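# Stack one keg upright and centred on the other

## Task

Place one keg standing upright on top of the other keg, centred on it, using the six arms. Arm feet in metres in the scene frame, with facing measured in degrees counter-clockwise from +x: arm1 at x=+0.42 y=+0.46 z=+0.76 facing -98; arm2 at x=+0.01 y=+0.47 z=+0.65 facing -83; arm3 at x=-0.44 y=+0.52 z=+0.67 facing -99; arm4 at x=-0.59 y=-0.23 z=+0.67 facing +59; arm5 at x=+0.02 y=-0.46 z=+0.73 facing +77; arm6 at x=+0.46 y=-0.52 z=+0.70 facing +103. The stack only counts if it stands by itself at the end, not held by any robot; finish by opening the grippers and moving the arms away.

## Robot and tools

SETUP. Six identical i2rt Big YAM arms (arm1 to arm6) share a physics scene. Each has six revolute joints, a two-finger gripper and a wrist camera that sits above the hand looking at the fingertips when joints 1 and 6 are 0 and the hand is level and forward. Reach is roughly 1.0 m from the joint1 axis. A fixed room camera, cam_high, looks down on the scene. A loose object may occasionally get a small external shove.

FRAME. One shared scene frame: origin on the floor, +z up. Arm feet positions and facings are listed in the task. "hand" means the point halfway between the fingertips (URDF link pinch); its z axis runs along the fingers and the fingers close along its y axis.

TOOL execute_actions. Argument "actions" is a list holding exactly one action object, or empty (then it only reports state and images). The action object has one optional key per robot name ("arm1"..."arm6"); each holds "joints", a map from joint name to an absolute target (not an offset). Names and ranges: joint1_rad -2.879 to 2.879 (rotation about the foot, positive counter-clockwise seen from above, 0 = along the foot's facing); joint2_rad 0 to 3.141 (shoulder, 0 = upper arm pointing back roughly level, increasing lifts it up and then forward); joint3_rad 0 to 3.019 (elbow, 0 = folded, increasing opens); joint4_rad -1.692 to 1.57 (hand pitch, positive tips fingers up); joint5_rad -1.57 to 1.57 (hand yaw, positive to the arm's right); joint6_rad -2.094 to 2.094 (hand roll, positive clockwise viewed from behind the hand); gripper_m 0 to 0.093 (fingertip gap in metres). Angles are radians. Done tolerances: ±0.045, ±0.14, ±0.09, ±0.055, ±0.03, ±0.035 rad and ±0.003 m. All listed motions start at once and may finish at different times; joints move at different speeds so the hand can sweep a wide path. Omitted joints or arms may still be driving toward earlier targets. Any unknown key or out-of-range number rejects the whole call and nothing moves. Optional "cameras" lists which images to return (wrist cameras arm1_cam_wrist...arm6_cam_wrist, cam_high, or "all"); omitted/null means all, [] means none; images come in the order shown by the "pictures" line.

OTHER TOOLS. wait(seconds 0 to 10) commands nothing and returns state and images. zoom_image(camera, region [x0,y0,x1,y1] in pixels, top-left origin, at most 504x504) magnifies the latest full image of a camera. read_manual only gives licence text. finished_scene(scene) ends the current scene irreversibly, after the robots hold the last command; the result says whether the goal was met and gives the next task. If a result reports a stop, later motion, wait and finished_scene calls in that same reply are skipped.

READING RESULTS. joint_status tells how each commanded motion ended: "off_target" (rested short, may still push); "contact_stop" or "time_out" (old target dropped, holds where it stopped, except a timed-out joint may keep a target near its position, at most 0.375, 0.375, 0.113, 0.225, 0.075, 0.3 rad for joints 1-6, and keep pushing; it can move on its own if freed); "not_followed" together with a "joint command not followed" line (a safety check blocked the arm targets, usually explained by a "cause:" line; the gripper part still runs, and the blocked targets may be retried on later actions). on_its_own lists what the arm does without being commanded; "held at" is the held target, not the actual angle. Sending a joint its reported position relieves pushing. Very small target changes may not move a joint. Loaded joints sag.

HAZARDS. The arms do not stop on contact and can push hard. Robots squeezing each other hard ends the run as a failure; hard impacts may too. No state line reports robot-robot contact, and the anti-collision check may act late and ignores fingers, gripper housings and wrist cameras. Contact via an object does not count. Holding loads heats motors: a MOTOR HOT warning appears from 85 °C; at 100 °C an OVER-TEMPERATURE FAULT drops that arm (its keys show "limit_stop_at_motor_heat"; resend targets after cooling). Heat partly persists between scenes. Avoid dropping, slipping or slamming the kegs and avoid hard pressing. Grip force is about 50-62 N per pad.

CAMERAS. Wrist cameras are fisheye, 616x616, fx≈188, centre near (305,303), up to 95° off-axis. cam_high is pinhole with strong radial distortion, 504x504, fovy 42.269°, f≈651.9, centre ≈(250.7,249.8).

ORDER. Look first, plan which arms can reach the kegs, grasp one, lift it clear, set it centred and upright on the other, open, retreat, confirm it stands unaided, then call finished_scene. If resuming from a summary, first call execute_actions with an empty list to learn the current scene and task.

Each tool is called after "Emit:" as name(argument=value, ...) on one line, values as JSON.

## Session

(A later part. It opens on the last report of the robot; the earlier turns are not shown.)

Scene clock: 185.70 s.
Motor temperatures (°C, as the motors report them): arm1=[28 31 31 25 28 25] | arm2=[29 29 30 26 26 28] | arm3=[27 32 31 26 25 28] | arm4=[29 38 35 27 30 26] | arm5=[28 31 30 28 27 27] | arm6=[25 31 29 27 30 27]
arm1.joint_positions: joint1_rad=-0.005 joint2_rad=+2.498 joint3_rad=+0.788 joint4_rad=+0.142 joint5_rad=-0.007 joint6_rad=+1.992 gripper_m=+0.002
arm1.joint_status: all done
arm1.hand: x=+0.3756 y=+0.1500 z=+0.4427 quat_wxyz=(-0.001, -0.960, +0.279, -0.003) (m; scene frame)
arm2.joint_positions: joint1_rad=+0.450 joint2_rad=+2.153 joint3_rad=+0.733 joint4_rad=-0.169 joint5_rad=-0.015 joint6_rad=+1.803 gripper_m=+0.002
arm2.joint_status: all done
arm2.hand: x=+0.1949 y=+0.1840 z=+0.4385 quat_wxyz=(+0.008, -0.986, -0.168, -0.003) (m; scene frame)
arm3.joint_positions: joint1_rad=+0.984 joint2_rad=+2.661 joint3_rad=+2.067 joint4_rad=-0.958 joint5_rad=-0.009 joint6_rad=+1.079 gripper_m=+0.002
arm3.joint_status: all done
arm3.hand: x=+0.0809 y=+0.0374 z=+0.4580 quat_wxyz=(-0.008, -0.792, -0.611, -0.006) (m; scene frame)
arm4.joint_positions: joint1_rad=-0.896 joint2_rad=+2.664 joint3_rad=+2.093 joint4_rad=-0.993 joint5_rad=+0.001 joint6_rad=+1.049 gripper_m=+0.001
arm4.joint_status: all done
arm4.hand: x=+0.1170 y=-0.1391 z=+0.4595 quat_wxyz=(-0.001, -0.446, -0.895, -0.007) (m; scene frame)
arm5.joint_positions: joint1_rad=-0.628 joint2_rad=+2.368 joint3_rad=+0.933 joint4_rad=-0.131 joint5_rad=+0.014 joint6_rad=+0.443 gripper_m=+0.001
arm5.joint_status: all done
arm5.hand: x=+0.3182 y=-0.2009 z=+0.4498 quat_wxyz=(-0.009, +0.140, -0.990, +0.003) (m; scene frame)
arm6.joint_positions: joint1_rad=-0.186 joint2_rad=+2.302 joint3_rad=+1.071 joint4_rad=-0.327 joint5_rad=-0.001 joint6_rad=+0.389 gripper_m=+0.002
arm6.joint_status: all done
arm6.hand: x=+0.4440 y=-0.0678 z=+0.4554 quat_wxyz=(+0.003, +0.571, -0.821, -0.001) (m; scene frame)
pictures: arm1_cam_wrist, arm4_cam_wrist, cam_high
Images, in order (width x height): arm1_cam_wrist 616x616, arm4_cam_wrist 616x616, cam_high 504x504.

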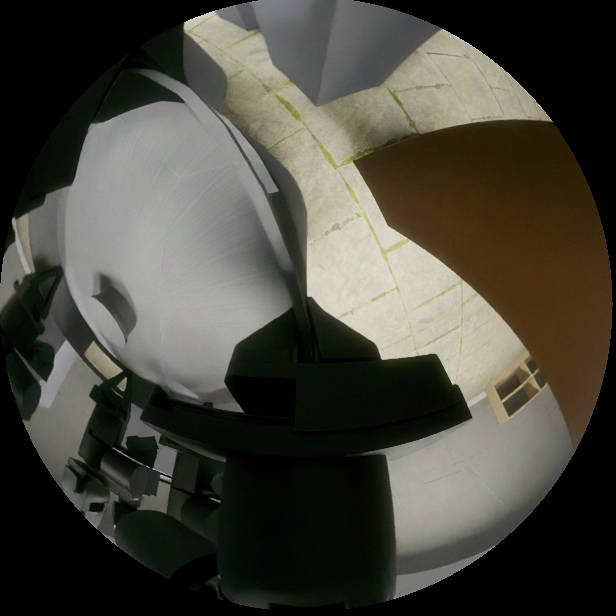

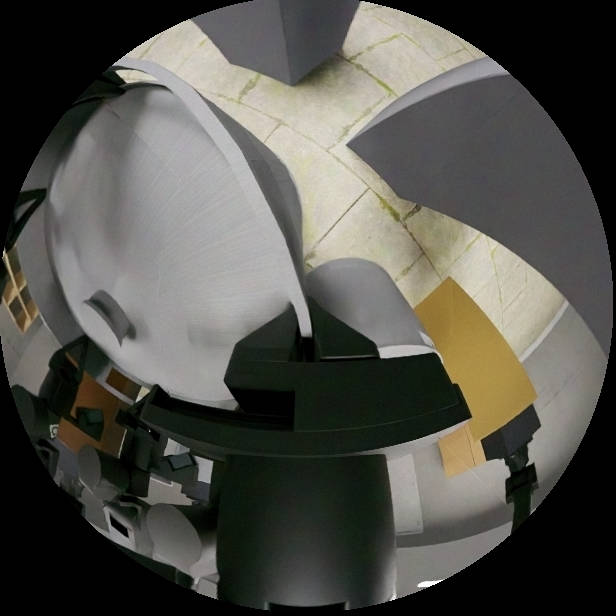

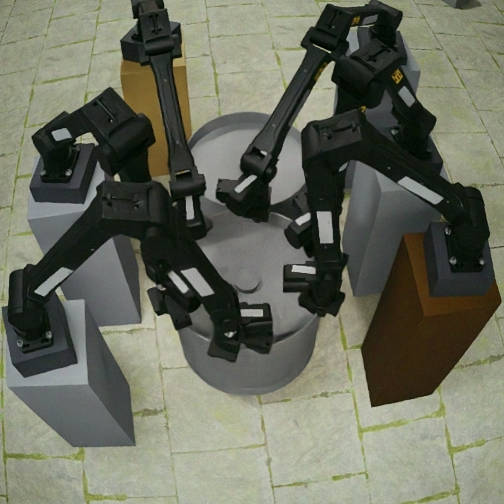

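Emit:
execute_actions(actions=[{"arm1":{"joints":{"joint2_rad":2.19,"joint3_rad":0.68,"joint4_rad":0.015}},"arm2":{"joints":{"joint2_rad":1.83,"joint3_rad":0.715,"joint4_rad":-0.36}},"arm3":{"joints":{"joint2_rad":2.445,"joint3_rad":2.045,"joint4_rad":-1.065}},"arm4":{"joints":{"joint2_rad":2.452,"joint3_rad":2.078,"joint4_rad":-1.09}},"arm5":{"joints":{"joint2_rad":2.075,"joint3_rad":0.865,"joint4_rad":-0.275}},"arm6":{"joints":{"joint2_rad":2.05,"joint3_rad":1.04,"joint4_rad":-0.467}}}], cameras=[])

Emit:
execute_actions(actions=[{"arm1":{"joints":{"joint2_rad":1.86,"joint3_rad":0.615,"joint4_rad":-0.231}},"arm2":{"joints":{"joint2_rad":1.56,"joint3_rad":0.74,"joint4_rad":-0.643}},"arm3":{"joints":{"joint2_rad":2.32,"joint3_rad":2.06,"joint4_rad":-1.2}},"arm4":{"joints":{"joint2_rad":2.33,"joint3_rad":2.1,"joint4_rad":-1.228}},"arm5":{"joints":{"joint2_rad":1.815,"joint3_rad":0.843,"joint4_rad":-0.498}},"arm6":{"joints":{"joint2_rad":1.835,"joint3_rad":1.038,"joint4_rad":-0.671}}}], cameras=[])

Emit:
execute_actions(actions=[{"arm1":{"joints":{"joint2_rad":1.52,"joint3_rad":0.63,"joint4_rad":-0.579}},"arm2":{"joints":{"joint2_rad":1.34,"joint3_rad":0.845,"joint4_rad":-0.965}},"arm3":{"joints":{"joint2_rad":2.23,"joint3_rad":2.17,"joint4_rad":-1.393}},"arm4":{"joints":{"joint2_rad":2.245,"joint3_rad":2.218,"joint4_rad":-1.424}},"arm5":{"joints":{"joint2_rad":1.57,"joint3_rad":0.89,"joint4_rad":-0.785}},"arm6":{"joints":{"joint2_rad":1.64,"joint3_rad":1.105,"joint4_rad":-0.925}}}], cameras=["cam_high","arm3_cam_wrist","arm4_cam_wrist"])

Scene clock: 197.13 s.
Motor temperatures (°C, as the motors report them): arm1=[28 32 30 25 28 25] | arm2=[29 30 31 26 26 28] | arm3=[27 34 32 26 25 28] | arm4=[29 40 35 27 30 26] | arm5=[28 32 30 28 27 27] | arm6=[25 31 30 27 29 27]
arm1.joint_positions: joint1_rad=-0.005 joint2_rad=+2.253 joint3_rad=+0.675 joint4_rad=+0.016 joint5_rad=-0.007 joint6_rad=+1.989 gripper_m=+0.002
arm1.joint_status: all done
arm1.hand: x=+0.3754 y=+0.1500 z=+0.5173 quat_wxyz=(-0.005, -0.961, +0.278, -0.003) (m; scene frame)
arm2.joint_positions: joint1_rad=+0.450 joint2_rad=+1.913 joint3_rad=+0.693 joint4_rad=-0.363 joint5_rad=-0.014 joint6_rad=+1.802 gripper_m=+0.002
arm2.joint_status: all done
arm2.hand: x=+0.1957 y=+0.1833 z=+0.5123 quat_wxyz=(+0.005, -0.986, -0.169, -0.004) (m; scene frame)
arm3.joint_positions: joint1_rad=+0.984 joint2_rad=+2.529 joint3_rad=+2.019 joint4_rad=-1.044 joint5_rad=-0.009 joint6_rad=+1.077 gripper_m=+0.002
arm3.joint_status: all done
arm3.hand: x=+0.0796 y=+0.0391 z=+0.5323 quat_wxyz=(-0.007, -0.791, -0.612, -0.005) (m; scene frame)
arm4.joint_positions: joint1_rad=-0.895 joint2_rad=+2.535 joint3_rad=+2.049 joint4_rad=-1.078 joint5_rad=+0.000 joint6_rad=+1.049 gripper_m=+0.001
arm4.joint_status: all done
arm4.hand: x=+0.1157 y=-0.1391 z=+0.5341 quat_wxyz=(-0.001, -0.445, -0.896, -0.007) (m; scene frame)
arm5.joint_positions: joint1_rad=-0.628 joint2_rad=+2.155 joint3_rad=+0.859 joint4_rad=-0.266 joint5_rad=+0.014 joint6_rad=+0.442 gripper_m=+0.001
arm5.joint_status: all done
arm5.hand: x=+0.3180 y=-0.2010 z=+0.5233 quat_wxyz=(-0.011, +0.141, -0.990, +0.003) (m; scene frame)
arm6.joint_positions: joint1_rad=-0.187 joint2_rad=+2.109 joint3_rad=+1.018 joint4_rad=-0.465 joint5_rad=-0.002 joint6_rad=+0.386 gripper_m=+0.002
arm6.joint_status: all done
arm6.hand: x=+0.4447 y=-0.0683 z=+0.5304 quat_wxyz=(+0.002, +0.572, -0.820, -0.002) (m; scene frame)
pictures: none
No camera images: the call's "cameras" was empty. Leave "cameras" out to get every camera's image.

Scene clock: 198.27 s.
Motor temperatures (°C, as the motors report them): arm1=[28 32 30 25 28 25] | arm2=[29 30 31 26 26 28] | arm3=[27 34 32 26 25 28] | arm4=[29 41 36 27 30 26] | arm5=[28 32 30 28 27 27] | arm6=[25 31 30 27 29 27]
arm1.joint_positions: joint1_rad=-0.007 joint2_rad=+1.923 joint3_rad=+0.597 joint4_rad=-0.229 joint5_rad=+0.000 joint6_rad=+1.985 gripper_m=+0.002
arm1.joint_status: all done
arm1.hand: x=+0.3738 y=+0.1507 z=+0.6096 quat_wxyz=(-0.008, -0.961, +0.276, +0.000) (m; scene frame)
arm2.joint_positions: joint1_rad=+0.450 joint2_rad=+1.633 joint3_rad=+0.694 joint4_rad=-0.628 joint5_rad=-0.012 joint6_rad=+1.802 gripper_m=+0.002
arm2.joint_status: all done
arm2.hand: x=+0.1947 y=+0.1848 z=+0.6027 quat_wxyz=(-0.003, -0.986, -0.169, -0.006) (m; scene frame)
arm3.joint_positions: joint1_rad=+0.985 joint2_rad=+2.394 joint3_rad=+2.018 joint4_rad=-1.185 joint5_rad=-0.008 joint6_rad=+1.075 gripper_m=+0.002
arm3.joint_status: all done
arm3.hand: x=+0.0766 y=+0.0426 z=+0.6244 quat_wxyz=(-0.004, -0.790, -0.613, -0.005) (m; scene frame)
arm4.joint_positions: joint1_rad=-0.891 joint2_rad=+2.401 joint3_rad=+2.049 joint4_rad=-1.209 joint5_rad=-0.001 joint6_rad=+1.050 gripper_m=+0.001
arm4.joint_status: all done
arm4.hand: x=+0.1122 y=-0.1377 z=+0.6264 quat_wxyz=(-0.002, -0.444, -0.896, -0.008) (m; scene frame)
arm5.joint_positions: joint1_rad=-0.623 joint2_rad=+1.894 joint3_rad=+0.825 joint4_rad=-0.486 joint5_rad=+0.014 joint6_rad=+0.443 gripper_m=+0.001
arm5.joint_status: all done
arm5.hand: x=+0.3166 y=-0.1994 z=+0.6148 quat_wxyz=(-0.014, +0.143, -0.990, +0.001) (m; scene frame)
arm6.joint_positions: joint1_rad=-0.185 joint2_rad=+1.888 joint3_rad=+1.008 joint4_rad=-0.671 joint5_rad=-0.002 joint6_rad=+0.386 gripper_m=+0.002
arm6.joint_status: all done
arm6.hand: x=+0.4439 y=-0.0684 z=+0.6235 quat_wxyz=(+0.001, +0.573, -0.820, -0.004) (m; scene frame)
pictures: none
No camera images: the call's "cameras" was empty. Leave "cameras" out to get every camera's image.

Scene clock: 199.40 s.
Motor temperatures (°C, as the motors report them): arm1=[28 32 30 25 28 25] | arm2=[29 30 31 26 26 28] | arm3=[27 34 32 26 25 28] | arm4=[29 41 37 27 30 26] | arm5=[28 32 30 28 27 27] | arm6=[25 31 30 27 29 27]
arm1.joint_positions: joint1_rad=-0.007 joint2_rad=+1.592 joint3_rad=+0.606 joint4_rad=-0.554 joint5_rad=+0.002 joint6_rad=+1.992 gripper_m=+0.002
arm1.joint_status: all done
arm1.hand: x=+0.3730 y=+0.1471 z=+0.7070 quat_wxyz=(-0.016, -0.960, +0.280, -0.001) (m; scene frame)
arm2.joint_positions: joint1_rad=+0.450 joint2_rad=+1.414 joint3_rad=+0.790 joint4_rad=-0.937 joint5_rad=-0.006 joint6_rad=+1.811 gripper_m=+0.002
arm2.joint_status: all done
arm2.hand: x=+0.1952 y=+0.1827 z=+0.6988 quat_wxyz=(-0.007, -0.986, -0.164, -0.005) (m; scene frame)
arm3.joint_positions: joint1_rad=+0.985 joint2_rad=+2.292 joint3_rad=+2.095 joint4_rad=-1.370 joint5_rad=-0.005 joint6_rad=+1.082 gripper_m=+0.002
arm3.joint_status: all done
arm3.hand: x=+0.0726 y=+0.0454 z=+0.7220 quat_wxyz=(-0.002, -0.792, -0.610, -0.002) (m; scene frame)
arm4.joint_positions: joint1_rad=-0.889 joint2_rad=+2.302 joint3_rad=+2.129 joint4_rad=-1.400 joint5_rad=-0.002 joint6_rad=+1.052 gripper_m=+0.001
arm4.joint_status: all done
arm4.hand: x=+0.1048 y=-0.1378 z=+0.7236 quat_wxyz=(+0.003, -0.444, -0.896, -0.006) (m; scene frame)
arm5.joint_positions: joint1_rad=-0.620 joint2_rad=+1.640 joint3_rad=+0.840 joint4_rad=-0.744 joint5_rad=+0.013 joint6_rad=+0.446 gripper_m=+0.001
arm5.joint_status: all done
arm5.hand: x=+0.3109 y=-0.2027 z=+0.7112 quat_wxyz=(-0.018, +0.142, -0.990, -0.003) (m; scene frame)
arm6.joint_positions: joint1_rad=-0.181 joint2_rad=+1.683 joint3_rad=+1.044 joint4_rad=-0.907 joint5_rad=-0.011 joint6_rad=+0.391 gripper_m=+0.002
arm6.joint_status: all done
arm6.hand: x=+0.4414 y=-0.0756 z=+0.7205 quat_wxyz=(+0.003, +0.572, -0.820, -0.009) (m; scene frame)
pictures: arm3_cam_wrist, arm4_cam_wrist, cam_high
Images, in order (width x height): arm3_cam_wrist 616x616, arm4_cam_wrist 616x616, cam_high 504x504.

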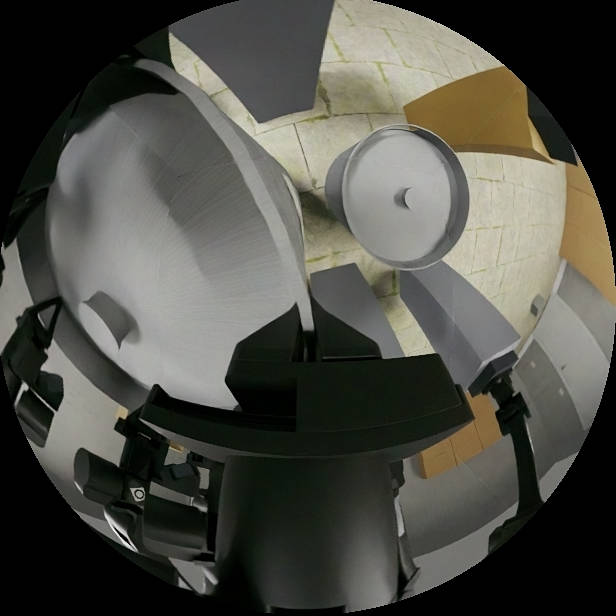

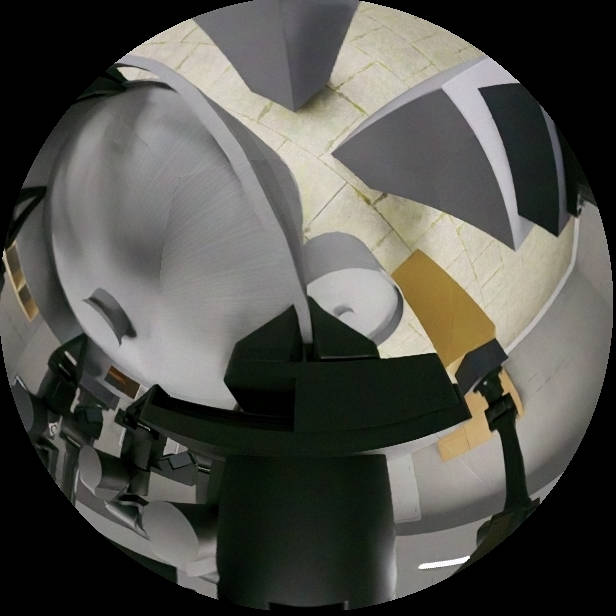

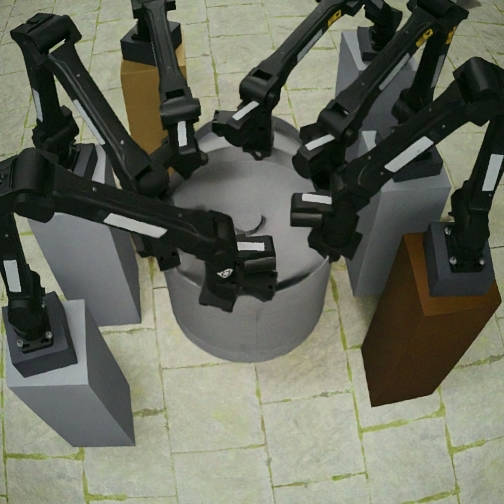

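Emit:
execute_actions(actions=[{"arm1":{"joints":{"joint1_rad":-0.391,"joint2_rad":1.59,"joint3_rad":0.73,"joint4_rad":-0.605,"joint6_rad":1.61}},"arm2":{"joints":{"joint1_rad":0.079,"joint2_rad":1.19,"joint3_rad":0.705,"joint4_rad":-0.977,"joint6_rad":1.43}},"arm3":{"joints":{"joint1_rad":0.848,"joint2_rad":1.98,"joint3_rad":1.725,"joint4_rad":-1.2,"joint6_rad":0.953}},"arm4":{"joints":{"joint1_rad":-0.846,"joint2_rad":1.92,"joint3_rad":1.645,"joint4_rad":-1.179,"joint6_rad":1.09}},"arm5":{"joints":{"joint1_rad":-0.335,"joint2_rad":1.44,"joint3_rad":0.72,"joint4_rad":-0.748,"joint6_rad":0.74}},"arm6":{"joints":{"joint1_rad":0.07,"joint2_rad":1.725,"joint3_rad":1.22,"joint4_rad":-0.957,"joint6_rad":0.646}}}], cameras=[])

Emit:
execute_actions(actions=[{"arm1":{"joints":{"joint1_rad":-0.674,"joint2_rad":1.72,"joint3_rad":0.935,"joint4_rad":-0.676,"joint6_rad":1.33}},"arm2":{"joints":{"joint1_rad":-0.37,"joint2_rad":1.16,"joint3_rad":0.68,"joint4_rad":-0.982,"joint6_rad":0.98}},"arm3":{"joints":{"joint1_rad":0.681,"joint2_rad":1.785,"joint3_rad":1.415,"joint4_rad":-1.085,"joint6_rad":0.785}},"arm4":{"joints":{"joint1_rad":-0.773,"joint2_rad":1.645,"joint3_rad":1.23,"joint4_rad":-1.043,"joint6_rad":1.165}},"arm5":{"joints":{"joint1_rad":0.065,"joint2_rad":1.36,"joint3_rad":0.63,"joint4_rad":-0.74,"joint6_rad":1.135}},"arm6":{"joints":{"joint1_rad":0.284,"joint2_rad":1.855,"joint3_rad":1.425,"joint4_rad":-1.028,"joint6_rad":0.86}}}], cameras=["cam_high","arm3_cam_wrist","arm4_cam_wrist"])

Scene clock: 209.90 s.
Motor temperatures (°C, as the motors report them): arm1=[28 31 32 25 28 25] | arm2=[29 30 35 26 26 28] | arm3=[27 34 35 26 25 28] | arm4=[29 41 40 27 30 26] | arm5=[28 32 32 28 28 27] | arm6=[25 31 32 27 31 27]
arm1.joint_positions: joint1_rad=-0.365 joint2_rad=+1.645 joint3_rad=+0.681 joint4_rad=-0.592 joint5_rad=-0.011 joint6_rad=+1.587 gripper_m=+0.002
arm1.joint_status: all done
arm1.hand: x=+0.2573 y=+0.1624 z=+0.7071 quat_wxyz=(-0.009, -0.966, +0.257, -0.003) (m; scene frame)
arm2.joint_positions: joint1_rad=+0.127 joint2_rad=+1.277 joint3_rad=+0.672 joint4_rad=-0.976 joint5_rad=-0.018 joint6_rad=+1.444 gripper_m=+0.002
arm2.joint_status: joint1_rad time_out (moved -0.323 of -0.371); the others done
arm2.on_its_own: joint1_rad reads +0.127 and still pushes toward +0.079 since a time_out
arm2.hand: x=+0.0834 y=+0.1909 z=+0.7022 quat_wxyz=(+0.002, -0.983, -0.186, -0.008) (m; scene frame)
arm3.joint_positions: joint1_rad=+0.866 joint2_rad=+2.070 joint3_rad=+1.710 joint4_rad=-1.201 joint5_rad=-0.017 joint6_rad=+0.926 gripper_m=+0.002
arm3.joint_status: all done
arm3.hand: x=-0.0348 y=+0.0471 z=+0.7221 quat_wxyz=(-0.005, -0.781, -0.624, -0.008) (m; scene frame)
arm4.joint_positions: joint1_rad=-0.857 joint2_rad=+2.016 joint3_rad=+1.634 joint4_rad=-1.172 joint5_rad=-0.001 joint6_rad=+1.061 gripper_m=+0.001
arm4.joint_status: all done
arm4.hand: x=+0.0065 y=-0.1316 z=+0.7224 quat_wxyz=(-0.005, -0.433, -0.901, -0.010) (m; scene frame)
arm5.joint_positions: joint1_rad=-0.379 joint2_rad=+1.522 joint3_rad=+0.683 joint4_rad=-0.703 joint5_rad=+0.039 joint6_rad=+0.675 gripper_m=+0.001
arm5.joint_status: joint6_rad time_out (moved +0.229 of +0.294); the others done
arm5.on_its_own: joint6_rad reads +0.675 and still pushes toward +0.740 since a time_out
arm5.hand: x=+0.2139 y=-0.1884 z=+0.7093 quat_wxyz=(-0.027, +0.148, -0.989, +0.002) (m; scene frame)
arm6.joint_positions: joint1_rad=+0.006 joint2_rad=+1.739 joint3_rad=+1.111 joint4_rad=-0.878 joint5_rad=-0.076 joint6_rad=+0.528 gripper_m=+0.004
arm6.joint_status: joint1_rad time_out (moved +0.186 of +0.251); joint3_rad time_out (moved +0.067 of +0.176); joint4_rad time_out (moved +0.029 of -0.050); joint6_rad time_out (moved +0.137 of +0.255); the others done
arm6.on_its_own: joint1_rad reads +0.006 and still pushes toward -0.170 since a time_out (your +0.070 is given up); joint3_rad is held at +1.069, not at your +1.220, since a time_out; joint6_rad reads +0.528 and still pushes toward +0.406 since a time_out (your +0.646 is given up)
arm6.hand: x=+0.3412 y=-0.0575 z=+0.7177 quat_wxyz=(+0.028, +0.592, -0.804, -0.040) (m; scene frame)
pictures: none
joint command not followed: on one or more control steps a check withheld the commanded joint targets of the arm3 arm, and it was not sent them on those steps.
cause: the commanded joint targets would bring a part of the robot too close to another arm (this arm's wrist (the part past joint 4) and the other arm's wrist (the part past joint 4)); next, command targets that bring no part of the robot closer to that arm.
joint command not followed: on one or more control steps a check withheld the commanded joint targets of the arm6 arm, and it was not sent them on those steps.
cause: the commanded joint targets would bring a part of the robot too close to another arm (this arm's wrist (the part past joint 4) and the other arm's wrist (the part past joint 4), along the way the arms are being sent); next, command targets that bring no part of the robot closer to that arm.
No camera images: the call's "cameras" was empty. Leave "cameras" out to get every camera's image.

not run: a stop came earlier in this reply.

Emit:
execute_actions(actions=[{"arm6":{"joints":{"joint1_rad":0.07,"joint2_rad":1.725,"joint3_rad":1.22,"joint4_rad":-0.957,"joint5_rad":0,"joint6_rad":0.646}}}], cameras=["arm6_cam_wrist"])

Emit:
execute_actions(actions=[{"arm1":{"joints":{"joint1_rad":-0.545,"joint2_rad":1.65,"joint3_rad":0.825,"joint4_rad":-0.636,"joint6_rad":1.46}},"arm2":{"joints":{"joint1_rad":-0.147,"joint2_rad":1.16,"joint3_rad":0.678,"joint4_rad":-0.98,"joint6_rad":1.205}},"arm3":{"joints":{"joint1_rad":0.77,"joint2_rad":1.878,"joint3_rad":1.563,"joint4_rad":-1.138,"joint6_rad":0.875}},"arm4":{"joints":{"joint1_rad":-0.814,"joint2_rad":1.78,"joint3_rad":1.43,"joint4_rad":-1.105,"joint6_rad":1.123}},"arm5":{"joints":{"joint1_rad":-0.148,"joint2_rad":1.39,"joint3_rad":0.66,"joint4_rad":-0.742,"joint6_rad":0.925}},"arm6":{"joints":{"joint1_rad":0.182,"joint2_rad":1.785,"joint3_rad":1.315,"joint4_rad":-0.99,"joint6_rad":0.758}}}], cameras=[])

Emit:
execute_actions(actions=[{"arm1":{"joints":{"joint1_rad":-0.674,"joint2_rad":1.72,"joint3_rad":0.935,"joint4_rad":-0.676,"joint6_rad":1.33}},"arm2":{"joints":{"joint1_rad":-0.37,"joint2_rad":1.16,"joint3_rad":0.68,"joint4_rad":-0.982,"joint6_rad":0.98}},"arm3":{"joints":{"joint1_rad":0.681,"joint2_rad":1.785,"joint3_rad":1.415,"joint4_rad":-1.085,"joint6_rad":0.785}},"arm4":{"joints":{"joint1_rad":-0.773,"joint2_rad":1.645,"joint3_rad":1.23,"joint4_rad":-1.043,"joint6_rad":1.165}},"arm5":{"joints":{"joint1_rad":0.065,"joint2_rad":1.36,"joint3_rad":0.63,"joint4_rad":-0.74,"joint6_rad":1.135}},"arm6":{"joints":{"joint1_rad":0.284,"joint2_rad":1.855,"joint3_rad":1.425,"joint4_rad":-1.028,"joint6_rad":0.86}}}], cameras=["cam_high","arm3_cam_wrist","arm6_cam_wrist"])

Scene clock: 220.03 s.
Motor temperatures (°C, as the motors report them): arm1=[28 31 33 25 28 25] | arm2=[29 29 36 26 27 28] | arm3=[27 34 34 26 25 28] | arm4=[29 41 38 27 30 26] | arm5=[28 32 32 28 29 27] | arm6=[26 31 31 27 36 28]
arm1.joint_positions: joint1_rad=-0.378 joint2_rad=+1.649 joint3_rad=+0.681 joint4_rad=-0.587 joint5_rad=-0.008 joint6_rad=+1.584 gripper_m=+0.002
arm1.joint_status: not commanded
arm1.hand: x=+0.2528 y=+0.1642 z=+0.7061 quat_wxyz=(-0.010, -0.965, +0.262, -0.001) (m; scene frame)
arm2.joint_positions: joint1_rad=+0.114 joint2_rad=+1.275 joint3_rad=+0.665 joint4_rad=-0.978 joint5_rad=-0.018 joint6_rad=+1.441 gripper_m=+0.002
arm2.joint_status: not commanded
arm2.hand: x=+0.0787 y=+0.1935 z=+0.7003 quat_wxyz=(+0.006, -0.983, -0.181, -0.008) (m; scene frame)
arm3.joint_positions: joint1_rad=+0.864 joint2_rad=+2.063 joint3_rad=+1.690 joint4_rad=-1.201 joint5_rad=-0.015 joint6_rad=+0.931 gripper_m=+0.002
arm3.joint_status: not commanded
arm3.hand: x=-0.0408 y=+0.0514 z=+0.7190 quat_wxyz=(+0.002, -0.783, -0.622, -0.007) (m; scene frame)
arm4.joint_positions: joint1_rad=-0.849 joint2_rad=+2.009 joint3_rad=+1.614 joint4_rad=-1.172 joint5_rad=-0.001 joint6_rad=+1.077 gripper_m=+0.001
arm4.joint_status: not commanded
arm4.hand: x=-0.0016 y=-0.1281 z=+0.7195 quat_wxyz=(+0.000, -0.437, -0.900, -0.007) (m; scene frame)
arm5.joint_positions: joint1_rad=-0.360 joint2_rad=+1.522 joint3_rad=+0.676 joint4_rad=-0.705 joint5_rad=+0.029 joint6_rad=+0.697 gripper_m=+0.001
arm5.joint_status: not commanded
arm5.on_its_own: joint6_rad reads +0.697 and still pushes toward +0.740 since a time_out
arm5.hand: x=+0.2050 y=-0.1871 z=+0.7074 quat_wxyz=(-0.021, +0.146, -0.989, +0.001) (m; scene frame)
arm6.joint_positions: joint1_rad=+0.056 joint2_rad=+1.763 joint3_rad=+1.152 joint4_rad=-0.930 joint5_rad=-0.003 joint6_rad=+0.613 gripper_m=+0.002
arm6.joint_status: all done
arm6.hand: x=+0.3289 y=-0.0570 z=+0.7190 quat_wxyz=(+0.002, +0.578, -0.816, -0.010) (m; scene frame)
pictures: arm6_cam_wrist
Images, in order (width x height): arm6_cam_wrist 616x616.

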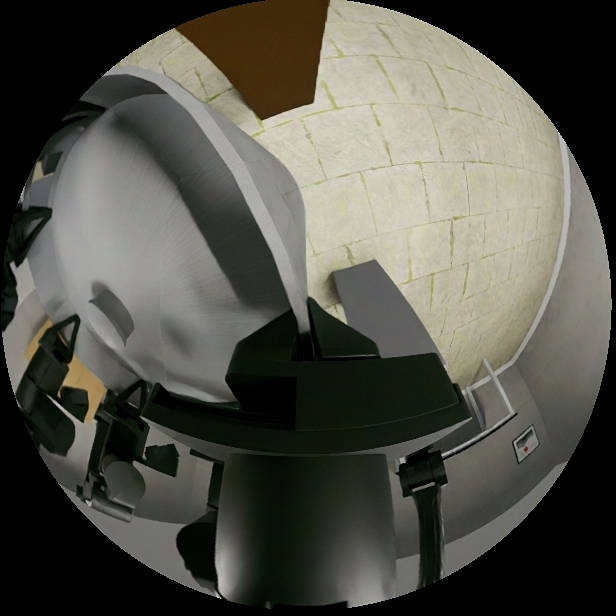

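Scene clock: 221.00 s.
Motor temperatures (°C, as the motors report them): arm1=[28 31 33 25 28 25] | arm2=[29 29 36 26 27 28] | arm3=[27 34 34 26 25 28] | arm4=[29 41 38 27 30 26] | arm5=[28 32 33 28 29 27] | arm6=[26 31 31 27 36 28]
arm1.joint_positions: joint1_rad=-0.546 joint2_rad=+1.723 joint3_rad=+0.782 joint4_rad=-0.607 joint5_rad=+0.004 joint6_rad=+1.423 gripper_m=+0.002
arm1.joint_status: joint6_rad off_target (ended at +1.423, target +1.460); the others done
arm1.hand: x=+0.1804 y=+0.1688 z=+0.7038 quat_wxyz=(-0.010, -0.964, +0.266, +0.007) (m; scene frame)
arm2.joint_positions: joint1_rad=-0.126 joint2_rad=+1.234 joint3_rad=+0.633 joint4_rad=-0.988 joint5_rad=-0.004 joint6_rad=+1.204 gripper_m=+0.002
arm2.joint_status: all done
arm2.hand: x=+0.0086 y=+0.1991 z=+0.7009 quat_wxyz=(+0.005, -0.984, -0.179, -0.003) (m; scene frame)
arm3.joint_positions: joint1_rad=+0.777 joint2_rad=+1.951 joint3_rad=+1.513 joint4_rad=-1.145 joint5_rad=-0.005 joint6_rad=+0.851 gripper_m=+0.002
arm3.joint_status: all done
arm3.hand: x=-0.1116 y=+0.0558 z=+0.7217 quat_wxyz=(+0.006, -0.785, -0.619, -0.002) (m; scene frame)
arm4.joint_positions: joint1_rad=-0.814 joint2_rad=+1.858 joint3_rad=+1.382 joint4_rad=-1.112 joint5_rad=-0.001 joint6_rad=+1.112 gripper_m=+0.001
arm4.joint_status: all done
arm4.hand: x=-0.0719 y=-0.1217 z=+0.7213 quat_wxyz=(+0.009, -0.437, -0.900, -0.001) (m; scene frame)
arm5.joint_positions: joint1_rad=-0.159 joint2_rad=+1.464 joint3_rad=+0.609 joint4_rad=-0.717 joint5_rad=+0.015 joint6_rad=+0.895 gripper_m=+0.001
arm5.joint_status: all done
arm5.hand: x=+0.1335 y=-0.1827 z=+0.7067 quat_wxyz=(-0.010, +0.149, -0.989, +0.003) (m; scene frame)
arm6.joint_positions: joint1_rad=+0.186 joint2_rad=+1.832 joint3_rad=+1.248 joint4_rad=-0.965 joint5_rad=-0.015 joint6_rad=+0.738 gripper_m=+0.002
arm6.joint_status: all done
arm6.hand: x=+0.2571 y=-0.0528 z=+0.7171 quat_wxyz=(+0.011, +0.581, -0.814, -0.007) (m; scene frame)
pictures: none
No camera images: the call's "cameras" was empty. Leave "cameras" out to get every camera's image.

Scene clock: 221.93 s.
Motor temperatures (°C, as the motors report them): arm1=[28 31 34 25 28 25] | arm2=[29 29 36 26 27 28] | arm3=[27 34 34 26 25 28] | arm4=[29 41 38 27 30 26] | arm5=[28 32 33 28 29 27] | arm6=[26 31 32 27 36 28]
arm1.joint_positions: joint1_rad=-0.675 joint2_rad=+1.793 joint3_rad=+0.891 joint4_rad=-0.645 joint5_rad=+0.004 joint6_rad=+1.301 gripper_m=+0.002
arm1.joint_status: all done
arm1.hand: x=+0.1180 y=+0.1763 z=+0.7034 quat_wxyz=(-0.010, -0.963, +0.269, +0.008) (m; scene frame)
arm2.joint_positions: joint1_rad=-0.352 joint2_rad=+1.229 joint3_rad=+0.625 joint4_rad=-0.985 joint5_rad=-0.002 joint6_rad=+0.985 gripper_m=+0.002
arm2.joint_status: all done
arm2.hand: x=-0.0519 y=+0.2085 z=+0.6999 quat_wxyz=(+0.004, -0.984, -0.176, -0.004) (m; scene frame)
arm3.joint_positions: joint1_rad=+0.689 joint2_rad=+1.857 joint3_rad=+1.363 joint4_rad=-1.089 joint5_rad=-0.006 joint6_rad=+0.769 gripper_m=+0.002
arm3.joint_status: all done
arm3.hand: x=-0.1743 y=+0.0650 z=+0.7196 quat_wxyz=(+0.006, -0.787, -0.617, -0.004) (m; scene frame)
arm4.joint_positions: joint1_rad=-0.766 joint2_rad=+1.724 joint3_rad=+1.180 joint4_rad=-1.041 joint5_rad=-0.005 joint6_rad=+1.166 gripper_m=+0.001
arm4.joint_status: all done
arm4.hand: x=-0.1355 y=-0.1114 z=+0.7186 quat_wxyz=(+0.008, -0.440, -0.898, -0.002) (m; scene frame)
arm5.joint_positions: joint1_rad=+0.057 joint2_rad=+1.440 joint3_rad=+0.582 joint4_rad=-0.713 joint5_rad=+0.011 joint6_rad=+1.115 gripper_m=+0.001
arm5.joint_status: all done
arm5.hand: x=+0.0693 y=-0.1749 z=+0.7060 quat_wxyz=(-0.009, +0.146, -0.989, +0.001) (m; scene frame)
arm6.joint_positions: joint1_rad=+0.290 joint2_rad=+1.905 joint3_rad=+1.361 joint4_rad=-1.003 joint5_rad=-0.016 joint6_rad=+0.848 gripper_m=+0.002
arm6.joint_status: all done
arm6.hand: x=+0.1932 y=-0.0470 z=+0.7177 quat_wxyz=(+0.012, +0.578, -0.816, -0.008) (m; scene frame)
pictures: arm3_cam_wrist, arm6_cam_wrist, cam_high
Images, in order (width x height): arm3_cam_wrist 616x616, arm6_cam_wrist 616x616, cam_high 504x504.

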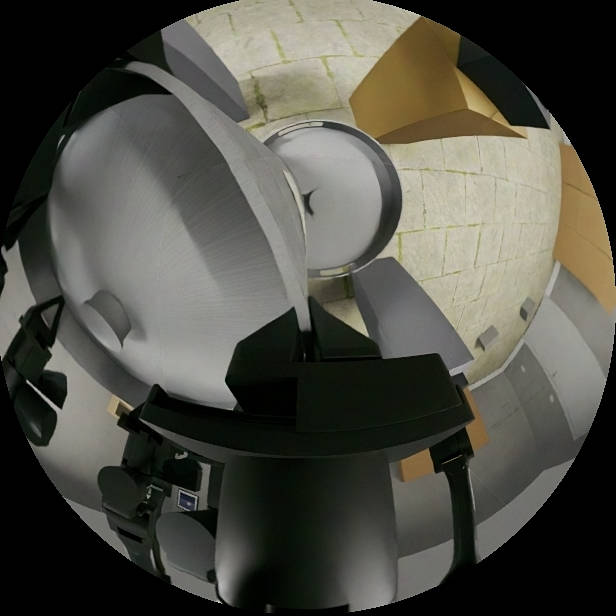

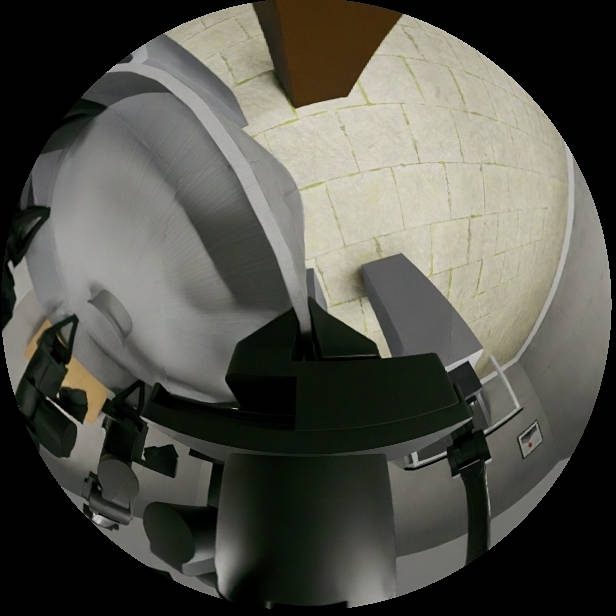

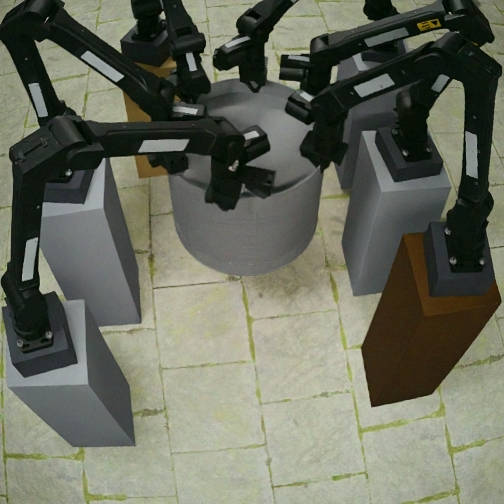

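Emit:
execute_actions(actions=[{"arm1":{"joints":{"joint1_rad":-0.777,"joint2_rad":1.8,"joint3_rad":1.075,"joint4_rad":-0.73,"joint6_rad":1.225}},"arm2":{"joints":{"joint1_rad":-0.582,"joint2_rad":1.21,"joint3_rad":0.725,"joint4_rad":-0.974,"joint6_rad":0.77}},"arm3":{"joints":{"joint1_rad":0.578,"joint2_rad":1.71,"joint3_rad":1.308,"joint4_rad":-1.05,"joint6_rad":0.68}},"arm4":{"joints":{"joint1_rad":-0.72,"joint2_rad":1.505,"joint3_rad":1.058,"joint4_rad":-1.005,"joint6_rad":1.217}},"arm5":{"joints":{"joint1_rad":0.28,"joint2_rad":1.368,"joint3_rad":0.642,"joint4_rad":-0.74,"joint6_rad":1.35}},"arm6":{"joints":{"joint1_rad":0.372,"joint2_rad":1.945,"joint3_rad":1.575,"joint4_rad":-1.085,"joint6_rad":0.948}}}], cameras=[])

Emit:
execute_actions(actions=[{"arm1":{"joints":{"joint1_rad":-0.864,"joint2_rad":1.885,"joint3_rad":1.225,"joint4_rad":-0.793,"joint6_rad":1.14}},"arm2":{"joints":{"joint1_rad":-0.768,"joint2_rad":1.285,"joint3_rad":0.795,"joint4_rad":-0.966,"joint6_rad":0.58}},"arm3":{"joints":{"joint1_rad":0.463,"joint2_rad":1.645,"joint3_rad":1.215,"joint4_rad":-1.025,"joint6_rad":0.567}},"arm4":{"joints":{"joint1_rad":-0.651,"joint2_rad":1.37,"joint3_rad":0.9,"joint4_rad":-0.985,"joint6_rad":1.285}},"arm5":{"joints":{"joint1_rad":0.485,"joint2_rad":1.4,"joint3_rad":0.685,"joint4_rad":-0.743,"joint6_rad":1.555}},"arm6":{"joints":{"joint1_rad":0.45,"joint2_rad":2.045,"joint3_rad":1.74,"joint4_rad":-1.151,"joint6_rad":1.026}}}], cameras=[])

Emit:
execute_actions(actions=[{"arm1":{"joints":{"joint1_rad":-0.933,"joint2_rad":1.985,"joint3_rad":1.405,"joint4_rad":-0.87,"joint6_rad":1.07}},"arm2":{"joints":{"joint1_rad":-0.917,"joint2_rad":1.38,"joint3_rad":0.893,"joint4_rad":-0.97,"joint6_rad":0.43}},"arm3":{"joints":{"joint1_rad":0.333,"joint2_rad":1.6,"joint3_rad":1.153,"joint4_rad":-1.01,"joint6_rad":0.437}},"arm4":{"joints":{"joint1_rad":-0.557,"joint2_rad":1.225,"joint3_rad":0.76,"joint4_rad":-0.995,"joint6_rad":1.38}},"arm5":{"joints":{"joint1_rad":0.66,"joint2_rad":1.465,"joint3_rad":0.762,"joint4_rad":-0.755,"joint6_rad":1.73}},"arm6":{"joints":{"joint1_rad":0.517,"joint2_rad":2.165,"joint3_rad":1.955,"joint4_rad":-1.245,"joint6_rad":1.093}}}])

Scene clock: 236.27 s.
Motor temperatures (°C, as the motors report them): arm1=[28 32 35 25 28 25] | arm2=[29 29 38 26 26 28] | arm3=[27 33 36 26 25 28] | arm4=[29 39 39 27 30 26] | arm5=[28 31 34 28 28 27] | arm6=[25 32 34 27 33 28]
arm1.joint_positions: joint1_rad=-0.777 joint2_rad=+1.870 joint3_rad=+1.022 joint4_rad=-0.694 joint5_rad=+0.005 joint6_rad=+1.202 gripper_m=+0.002
arm1.joint_status: all done
arm1.hand: x=+0.0558 y=+0.1821 z=+0.7040 quat_wxyz=(-0.011, -0.963, +0.270, +0.011) (m; scene frame)
arm2.joint_positions: joint1_rad=-0.564 joint2_rad=+1.250 joint3_rad=+0.645 joint4_rad=-0.959 joint5_rad=+0.004 joint6_rad=+0.783 gripper_m=+0.002
arm2.joint_status: all done
arm2.hand: x=-0.1125 y=+0.2155 z=+0.7004 quat_wxyz=(-0.005, -0.985, -0.171, +0.004) (m; scene frame)
arm3.joint_positions: joint1_rad=+0.586 joint2_rad=+1.780 joint3_rad=+1.252 joint4_rad=-1.061 joint5_rad=-0.007 joint6_rad=+0.671 gripper_m=+0.002
arm3.joint_status: all done
arm3.hand: x=-0.2363 y=+0.0716 z=+0.7211 quat_wxyz=(+0.008, -0.788, -0.615, -0.005) (m; scene frame)
arm4.joint_positions: joint1_rad=-0.710 joint2_rad=+1.587 joint3_rad=+1.004 joint4_rad=-1.000 joint5_rad=-0.010 joint6_rad=+1.226 gripper_m=+0.001
arm4.joint_status: all done
arm4.hand: x=-0.1984 y=-0.1030 z=+0.7197 quat_wxyz=(+0.009, -0.441, -0.897, -0.005) (m; scene frame)
arm5.joint_positions: joint1_rad=+0.275 joint2_rad=+1.435 joint3_rad=+0.582 joint4_rad=-0.711 joint5_rad=+0.007 joint6_rad=+1.335 gripper_m=+0.001
arm5.joint_status: all done
arm5.hand: x=+0.0056 y=-0.1697 z=+0.7070 quat_wxyz=(-0.007, +0.145, -0.989, -0.004) (m; scene frame)
arm6.joint_positions: joint1_rad=+0.380 joint2_rad=+1.988 joint3_rad=+1.502 joint4_rad=-1.063 joint5_rad=-0.021 joint6_rad=+0.940 gripper_m=+0.002
arm6.joint_status: all done
arm6.hand: x=+0.1298 y=-0.0426 z=+0.7198 quat_wxyz=(+0.016, +0.577, -0.816, -0.006) (m; scene frame)
pictures: none
No camera images: the call's "cameras" was empty. Leave "cameras" out to get every camera's image.

Scene clock: 237.23 s.
Motor temperatures (°C, as the motors report them): arm1=[28 32 35 25 28 25] | arm2=[29 29 38 26 26 28] | arm3=[27 33 36 26 25 28] | arm4=[29 39 39 27 30 26] | arm5=[28 31 34 28 28 27] | arm6=[25 32 34 27 33 28]
arm1.joint_positions: joint1_rad=-0.859 joint2_rad=+1.955 joint3_rad=+1.172 joint4_rad=-0.749 joint5_rad=+0.001 joint6_rad=+1.122 gripper_m=+0.002
arm1.joint_status: all done
arm1.hand: x=-0.0067 y=+0.1854 z=+0.7051 quat_wxyz=(-0.015, -0.962, +0.271, +0.014) (m; scene frame)
arm2.joint_positions: joint1_rad=-0.749 joint2_rad=+1.328 joint3_rad=+0.717 joint4_rad=-0.951 joint5_rad=+0.003 joint6_rad=+0.597 gripper_m=+0.002
arm2.joint_status: all done
arm2.hand: x=-0.1741 y=+0.2189 z=+0.7015 quat_wxyz=(-0.005, -0.985, -0.172, +0.005) (m; scene frame)
arm3.joint_positions: joint1_rad=+0.467 joint2_rad=+1.717 joint3_rad=+1.166 joint4_rad=-1.032 joint5_rad=-0.005 joint6_rad=+0.555 gripper_m=+0.002
arm3.joint_status: all done
arm3.hand: x=-0.2993 y=+0.0751 z=+0.7221 quat_wxyz=(+0.005, -0.790, -0.614, -0.004) (m; scene frame)
arm4.joint_positions: joint1_rad=-0.643 joint2_rad=+1.445 joint3_rad=+0.844 joint4_rad=-0.980 joint5_rad=-0.012 joint6_rad=+1.296 gripper_m=+0.001
arm4.joint_status: all done
arm4.hand: x=-0.2615 y=-0.0982 z=+0.7205 quat_wxyz=(+0.009, -0.443, -0.897, -0.005) (m; scene frame)
arm5.joint_positions: joint1_rad=+0.481 joint2_rad=+1.453 joint3_rad=+0.613 joint4_rad=-0.715 joint5_rad=+0.001 joint6_rad=+1.539 gripper_m=+0.001
arm5.joint_status: all done
arm5.hand: x=-0.0579 y=-0.1668 z=+0.7097 quat_wxyz=(-0.003, +0.146, -0.989, -0.009) (m; scene frame)
arm6.joint_positions: joint1_rad=+0.461 joint2_rad=+2.080 joint3_rad=+1.663 joint4_rad=-1.134 joint5_rad=-0.025 joint6_rad=+1.022 gripper_m=+0.002
arm6.joint_status: all done
arm6.hand: x=+0.0667 y=-0.0407 z=+0.7230 quat_wxyz=(+0.019, +0.577, -0.816, -0.004) (m; scene frame)
pictures: none
No camera images: the call's "cameras" was empty. Leave "cameras" out to get every camera's image.

Scene clock: 239.33 s.
Motor temperatures (°C, as the motors report them): arm1=[28 32 35 25 28 25] | arm2=[29 29 39 26 26 28] | arm3=[27 33 36 26 25 28] | arm4=[29 39 38 27 30 26] | arm5=[28 31 34 28 28 27] | arm6=[25 32 35 27 33 28]
arm1.joint_positions: joint1_rad=-0.902 joint2_rad=+2.011 joint3_rad=+1.233 joint4_rad=-0.699 joint5_rad=+0.004 joint6_rad=+1.109 gripper_m=+0.002
arm1.joint_status: joint3_rad time_out (moved +0.061 of +0.233); joint4_rad time_out (moved +0.049 of -0.121); joint6_rad time_out (moved -0.013 of -0.052); the others done
arm1.on_its_own: joint1_rad is held at -0.865, not at your -0.933, since a time_out; joint3_rad is held at +1.184, not at your +1.405, since a time_out; joint4_rad reads -0.699 and still pushes toward -0.765 since a time_out (your -0.870 is given up); joint6_rad is held at +1.113, not at your +1.070, since a time_out
arm1.hand: x=-0.0465 y=+0.1880 z=+0.6956 quat_wxyz=(-0.034, -0.957, +0.285, +0.034) (m; scene frame)
arm2.joint_positions: joint1_rad=-0.874 joint2_rad=+1.415 joint3_rad=+0.774 joint4_rad=-0.946 joint5_rad=-0.015 joint6_rad=+0.483 gripper_m=+0.002
arm2.joint_status: joint3_rad time_out (moved +0.057 of +0.176); joint6_rad time_out (moved -0.114 of -0.167); the others done
arm2.on_its_own: joint3_rad reads +0.774 and still pushes toward +0.886 since a time_out; joint6_rad reads +0.483 and still pushes toward +0.430 since a time_out
arm2.hand: x=-0.2158 y=+0.2264 z=+0.6931 quat_wxyz=(-0.005, -0.986, -0.166, -0.011) (m; scene frame)
arm3.joint_positions: joint1_rad=+0.368 joint2_rad=+1.686 joint3_rad=+1.101 joint4_rad=-1.013 joint5_rad=-0.021 joint6_rad=+0.469 gripper_m=+0.002
arm3.joint_status: all done
arm3.hand: x=-0.3456 y=+0.0853 z=+0.7147 quat_wxyz=(+0.008, -0.794, -0.608, -0.015) (m; scene frame)
arm4.joint_positions: joint1_rad=-0.547 joint2_rad=+1.338 joint3_rad=+0.724 joint4_rad=-0.957 joint5_rad=-0.007 joint6_rad=+1.419 gripper_m=+0.001
arm4.joint_status: joint6_rad time_out (moved +0.123 of +0.084); the others done
arm4.on_its_own: joint6_rad reads +1.419 and still pushes toward +1.380 since a time_out
arm4.hand: x=-0.3124 y=-0.0870 z=+0.7162 quat_wxyz=(+0.005, -0.455, -0.891, -0.007) (m; scene frame)
arm5.joint_positions: joint1_rad=+0.641 joint2_rad=+1.514 joint3_rad=+0.681 joint4_rad=-0.738 joint5_rad=+0.009 joint6_rad=+1.729 gripper_m=+0.001
arm5.joint_status: all done
arm5.hand: x=-0.1111 y=-0.1629 z=+0.7087 quat_wxyz=(-0.008, +0.131, -0.991, -0.002) (m; scene frame)
arm6.joint_positions: joint1_rad=+0.521 joint2_rad=+2.186 joint3_rad=+1.842 joint4_rad=-1.241 joint5_rad=-0.026 joint6_rad=+1.103 gripper_m=+0.003
arm6.joint_status: joint3_rad time_out (moved +0.179 of +0.292); the others done
arm6.on_its_own: joint3_rad reads +1.842 and still pushes toward +1.955 since a time_out
arm6.hand: x=+0.0171 y=-0.0413 z=+0.7214 quat_wxyz=(+0.017, +0.568, -0.823, +0.014) (m; scene frame)
pictures: arm1_cam_wrist, arm2_cam_wrist, arm3_cam_wrist, arm4_cam_wrist, arm5_cam_wrist, arm6_cam_wrist, cam_high
joint command not followed: on one or more control steps a check withheld the commanded joint targets of the arm1 arm, and it was not sent them on those steps.
cause: the commanded joint targets would bring a part of the robot too close to another arm (this arm's wrist (the part past joint 4) and the other arm's wrist (the part past joint 4)); next, command targets that bring no part of the robot closer to that arm.
joint command not followed: on one or more control steps a check withheld the commanded joint targets of the arm2 arm, and it was not sent them on those steps.
cause: the commanded joint targets would bring a part of the robot too close to another arm (this arm's wrist (the part past joint 4) and the other arm's forearm (the part past joint 3)); next, command targets that bring no part of the robot closer to that arm.
Images, in order (width x height): arm1_cam_wrist 616x616, arm2_cam_wrist 616x616, arm3_cam_wrist 616x616, arm4_cam_wrist 616x616, arm5_cam_wrist 616x616, arm6_cam_wrist 616x616, cam_high 504x504.

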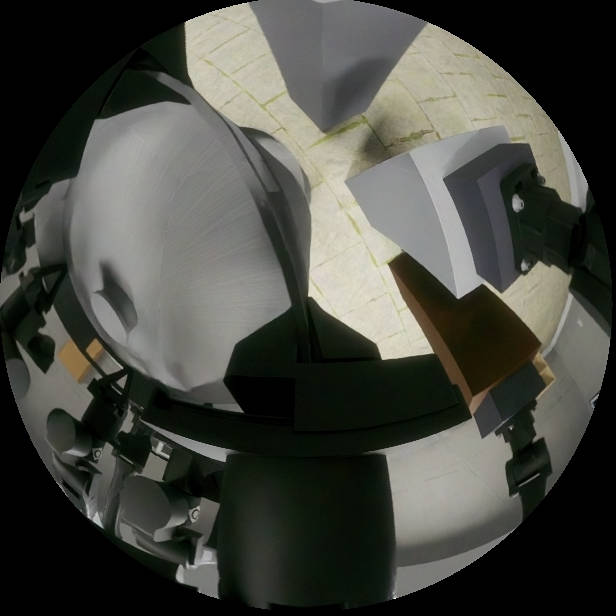

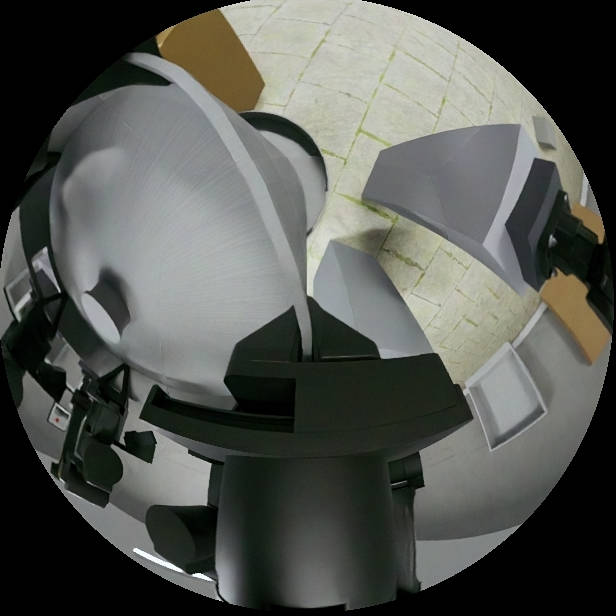

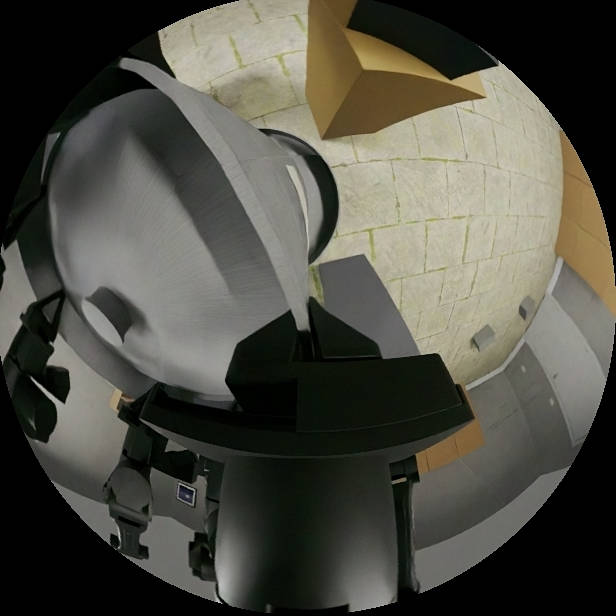

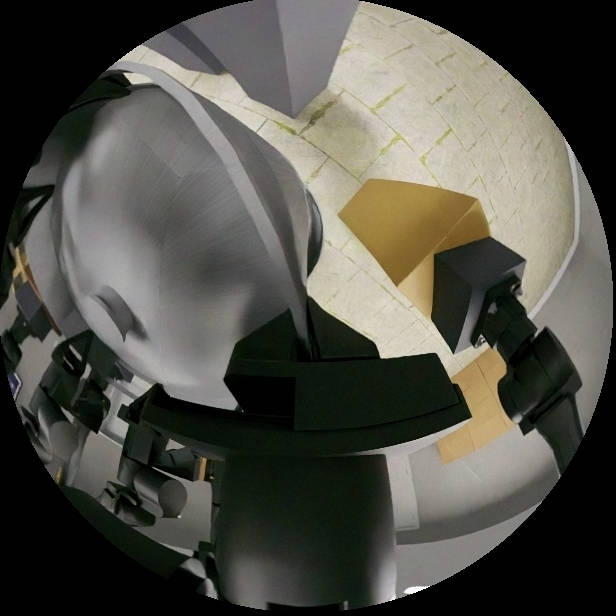

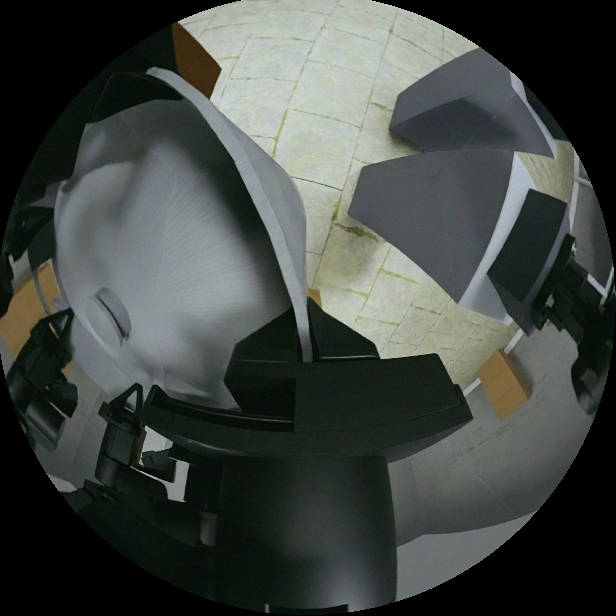

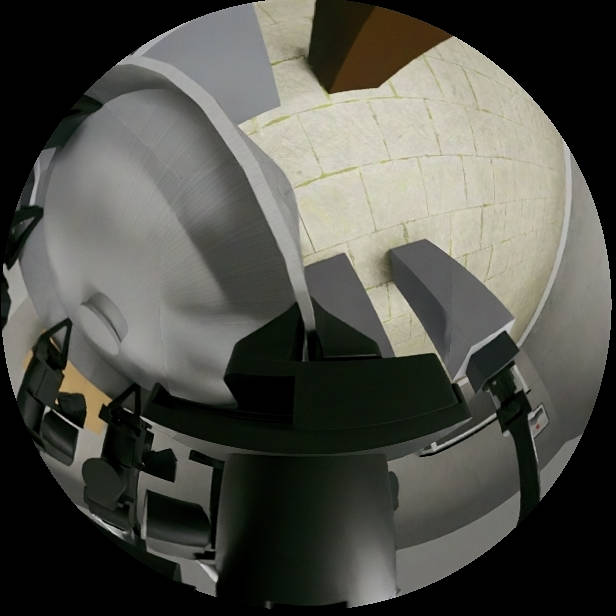

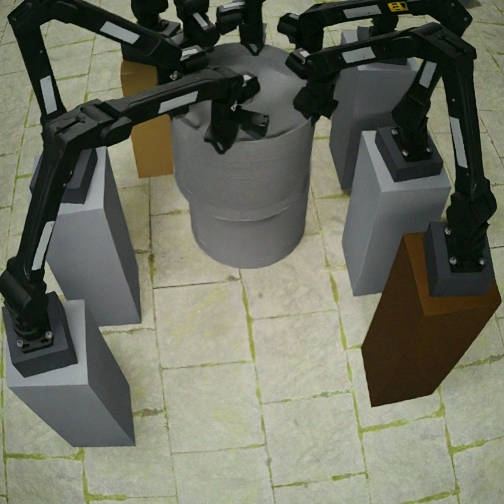

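Emit:
execute_actions(actions=[{"arm1":{"joints":{"gripper_m":0.04,"joint1_rad":-0.9,"joint2_rad":1.99,"joint3_rad":1.25,"joint4_rad":-0.76}},"arm2":{"joints":{"joint2_rad":1.36,"joint3_rad":0.91}},"arm6":{"joints":{"joint2_rad":2.14,"joint3_rad":1.955}}}], cameras=[])

Emit:
execute_actions(actions=[{"arm1":{"joints":{"joint2_rad":1.7,"joint4_rad":-1.05}}}], cameras=["cam_high","arm1_cam_wrist"])

Scene clock: 249.43 s.
Motor temperatures (°C, as the motors report them): arm1=[28 33 33 25 28 25] | arm2=[29 29 43 26 27 28] | arm3=[27 33 36 26 25 28] | arm4=[29 38 38 27 30 26] | arm5=[28 31 36 28 28 27] | arm6=[25 33 38 27 33 27]
arm1.joint_positions: joint1_rad=-0.900 joint2_rad=+1.998 joint3_rad=+1.227 joint4_rad=-0.742 joint5_rad=+0.003 joint6_rad=+1.110 gripper_m=+0.040
arm1.joint_status: all done
arm1.on_its_own: joint6_rad is held at +1.113, not at your +1.070, since a time_out
arm1.hand: x=-0.0362 y=+0.1925 z=+0.6995 quat_wxyz=(-0.021, -0.958, +0.285, +0.022) (m; scene frame)
arm2.joint_positions: joint1_rad=-0.890 joint2_rad=+1.436 joint3_rad=+0.793 joint4_rad=-0.932 joint5_rad=-0.010 joint6_rad=+0.456 gripper_m=+0.002
arm2.joint_status: joint3_rad time_out (moved +0.019 of +0.136); the others done
arm2.on_its_own: joint3_rad reads +0.793 and still pushes toward +0.905 since a time_out
arm2.hand: x=-0.2276 y=+0.2234 z=+0.6921 quat_wxyz=(-0.006, -0.985, -0.171, -0.004) (m; scene frame)
arm3.joint_positions: joint1_rad=+0.350 joint2_rad=+1.685 joint3_rad=+1.101 joint4_rad=-1.006 joint5_rad=-0.007 joint6_rad=+0.443 gripper_m=+0.002
arm3.joint_status: not commanded
arm3.hand: x=-0.3555 y=+0.0817 z=+0.7150 quat_wxyz=(+0.007, -0.791, -0.612, -0.007) (m; scene frame)
arm4.joint_positions: joint1_rad=-0.547 joint2_rad=+1.322 joint3_rad=+0.715 joint4_rad=-0.979 joint5_rad=-0.005 joint6_rad=+1.406 gripper_m=+0.001
arm4.joint_status: not commanded
arm4.hand: x=-0.3196 y=-0.0910 z=+0.7181 quat_wxyz=(+0.008, -0.449, -0.893, -0.001) (m; scene frame)
arm5.joint_positions: joint1_rad=+0.653 joint2_rad=+1.516 joint3_rad=+0.684 joint4_rad=-0.738 joint5_rad=-0.004 joint6_rad=+1.722 gripper_m=+0.001
arm5.joint_status: not commanded
arm5.hand: x=-0.1171 y=-0.1640 z=+0.7091 quat_wxyz=(-0.001, +0.140, -0.990, -0.001) (m; scene frame)
arm6.joint_positions: joint1_rad=+0.525 joint2_rad=+2.194 joint3_rad=+1.852 joint4_rad=-1.228 joint5_rad=-0.038 joint6_rad=+1.096 gripper_m=+0.002
arm6.joint_status: joint3_rad time_out (moved +0.010 of +0.113); the others done
arm6.on_its_own: joint3_rad reads +1.852 and still pushes toward +1.955 since a time_out
arm6.hand: x=+0.0094 y=-0.0401 z=+0.7202 quat_wxyz=(+0.025, +0.573, -0.819, +0.007) (m; scene frame)
pictures: none
No camera images: the call's "cameras" was empty. Leave "cameras" out to get every camera's image.

not run: a stop came earlier in this reply.


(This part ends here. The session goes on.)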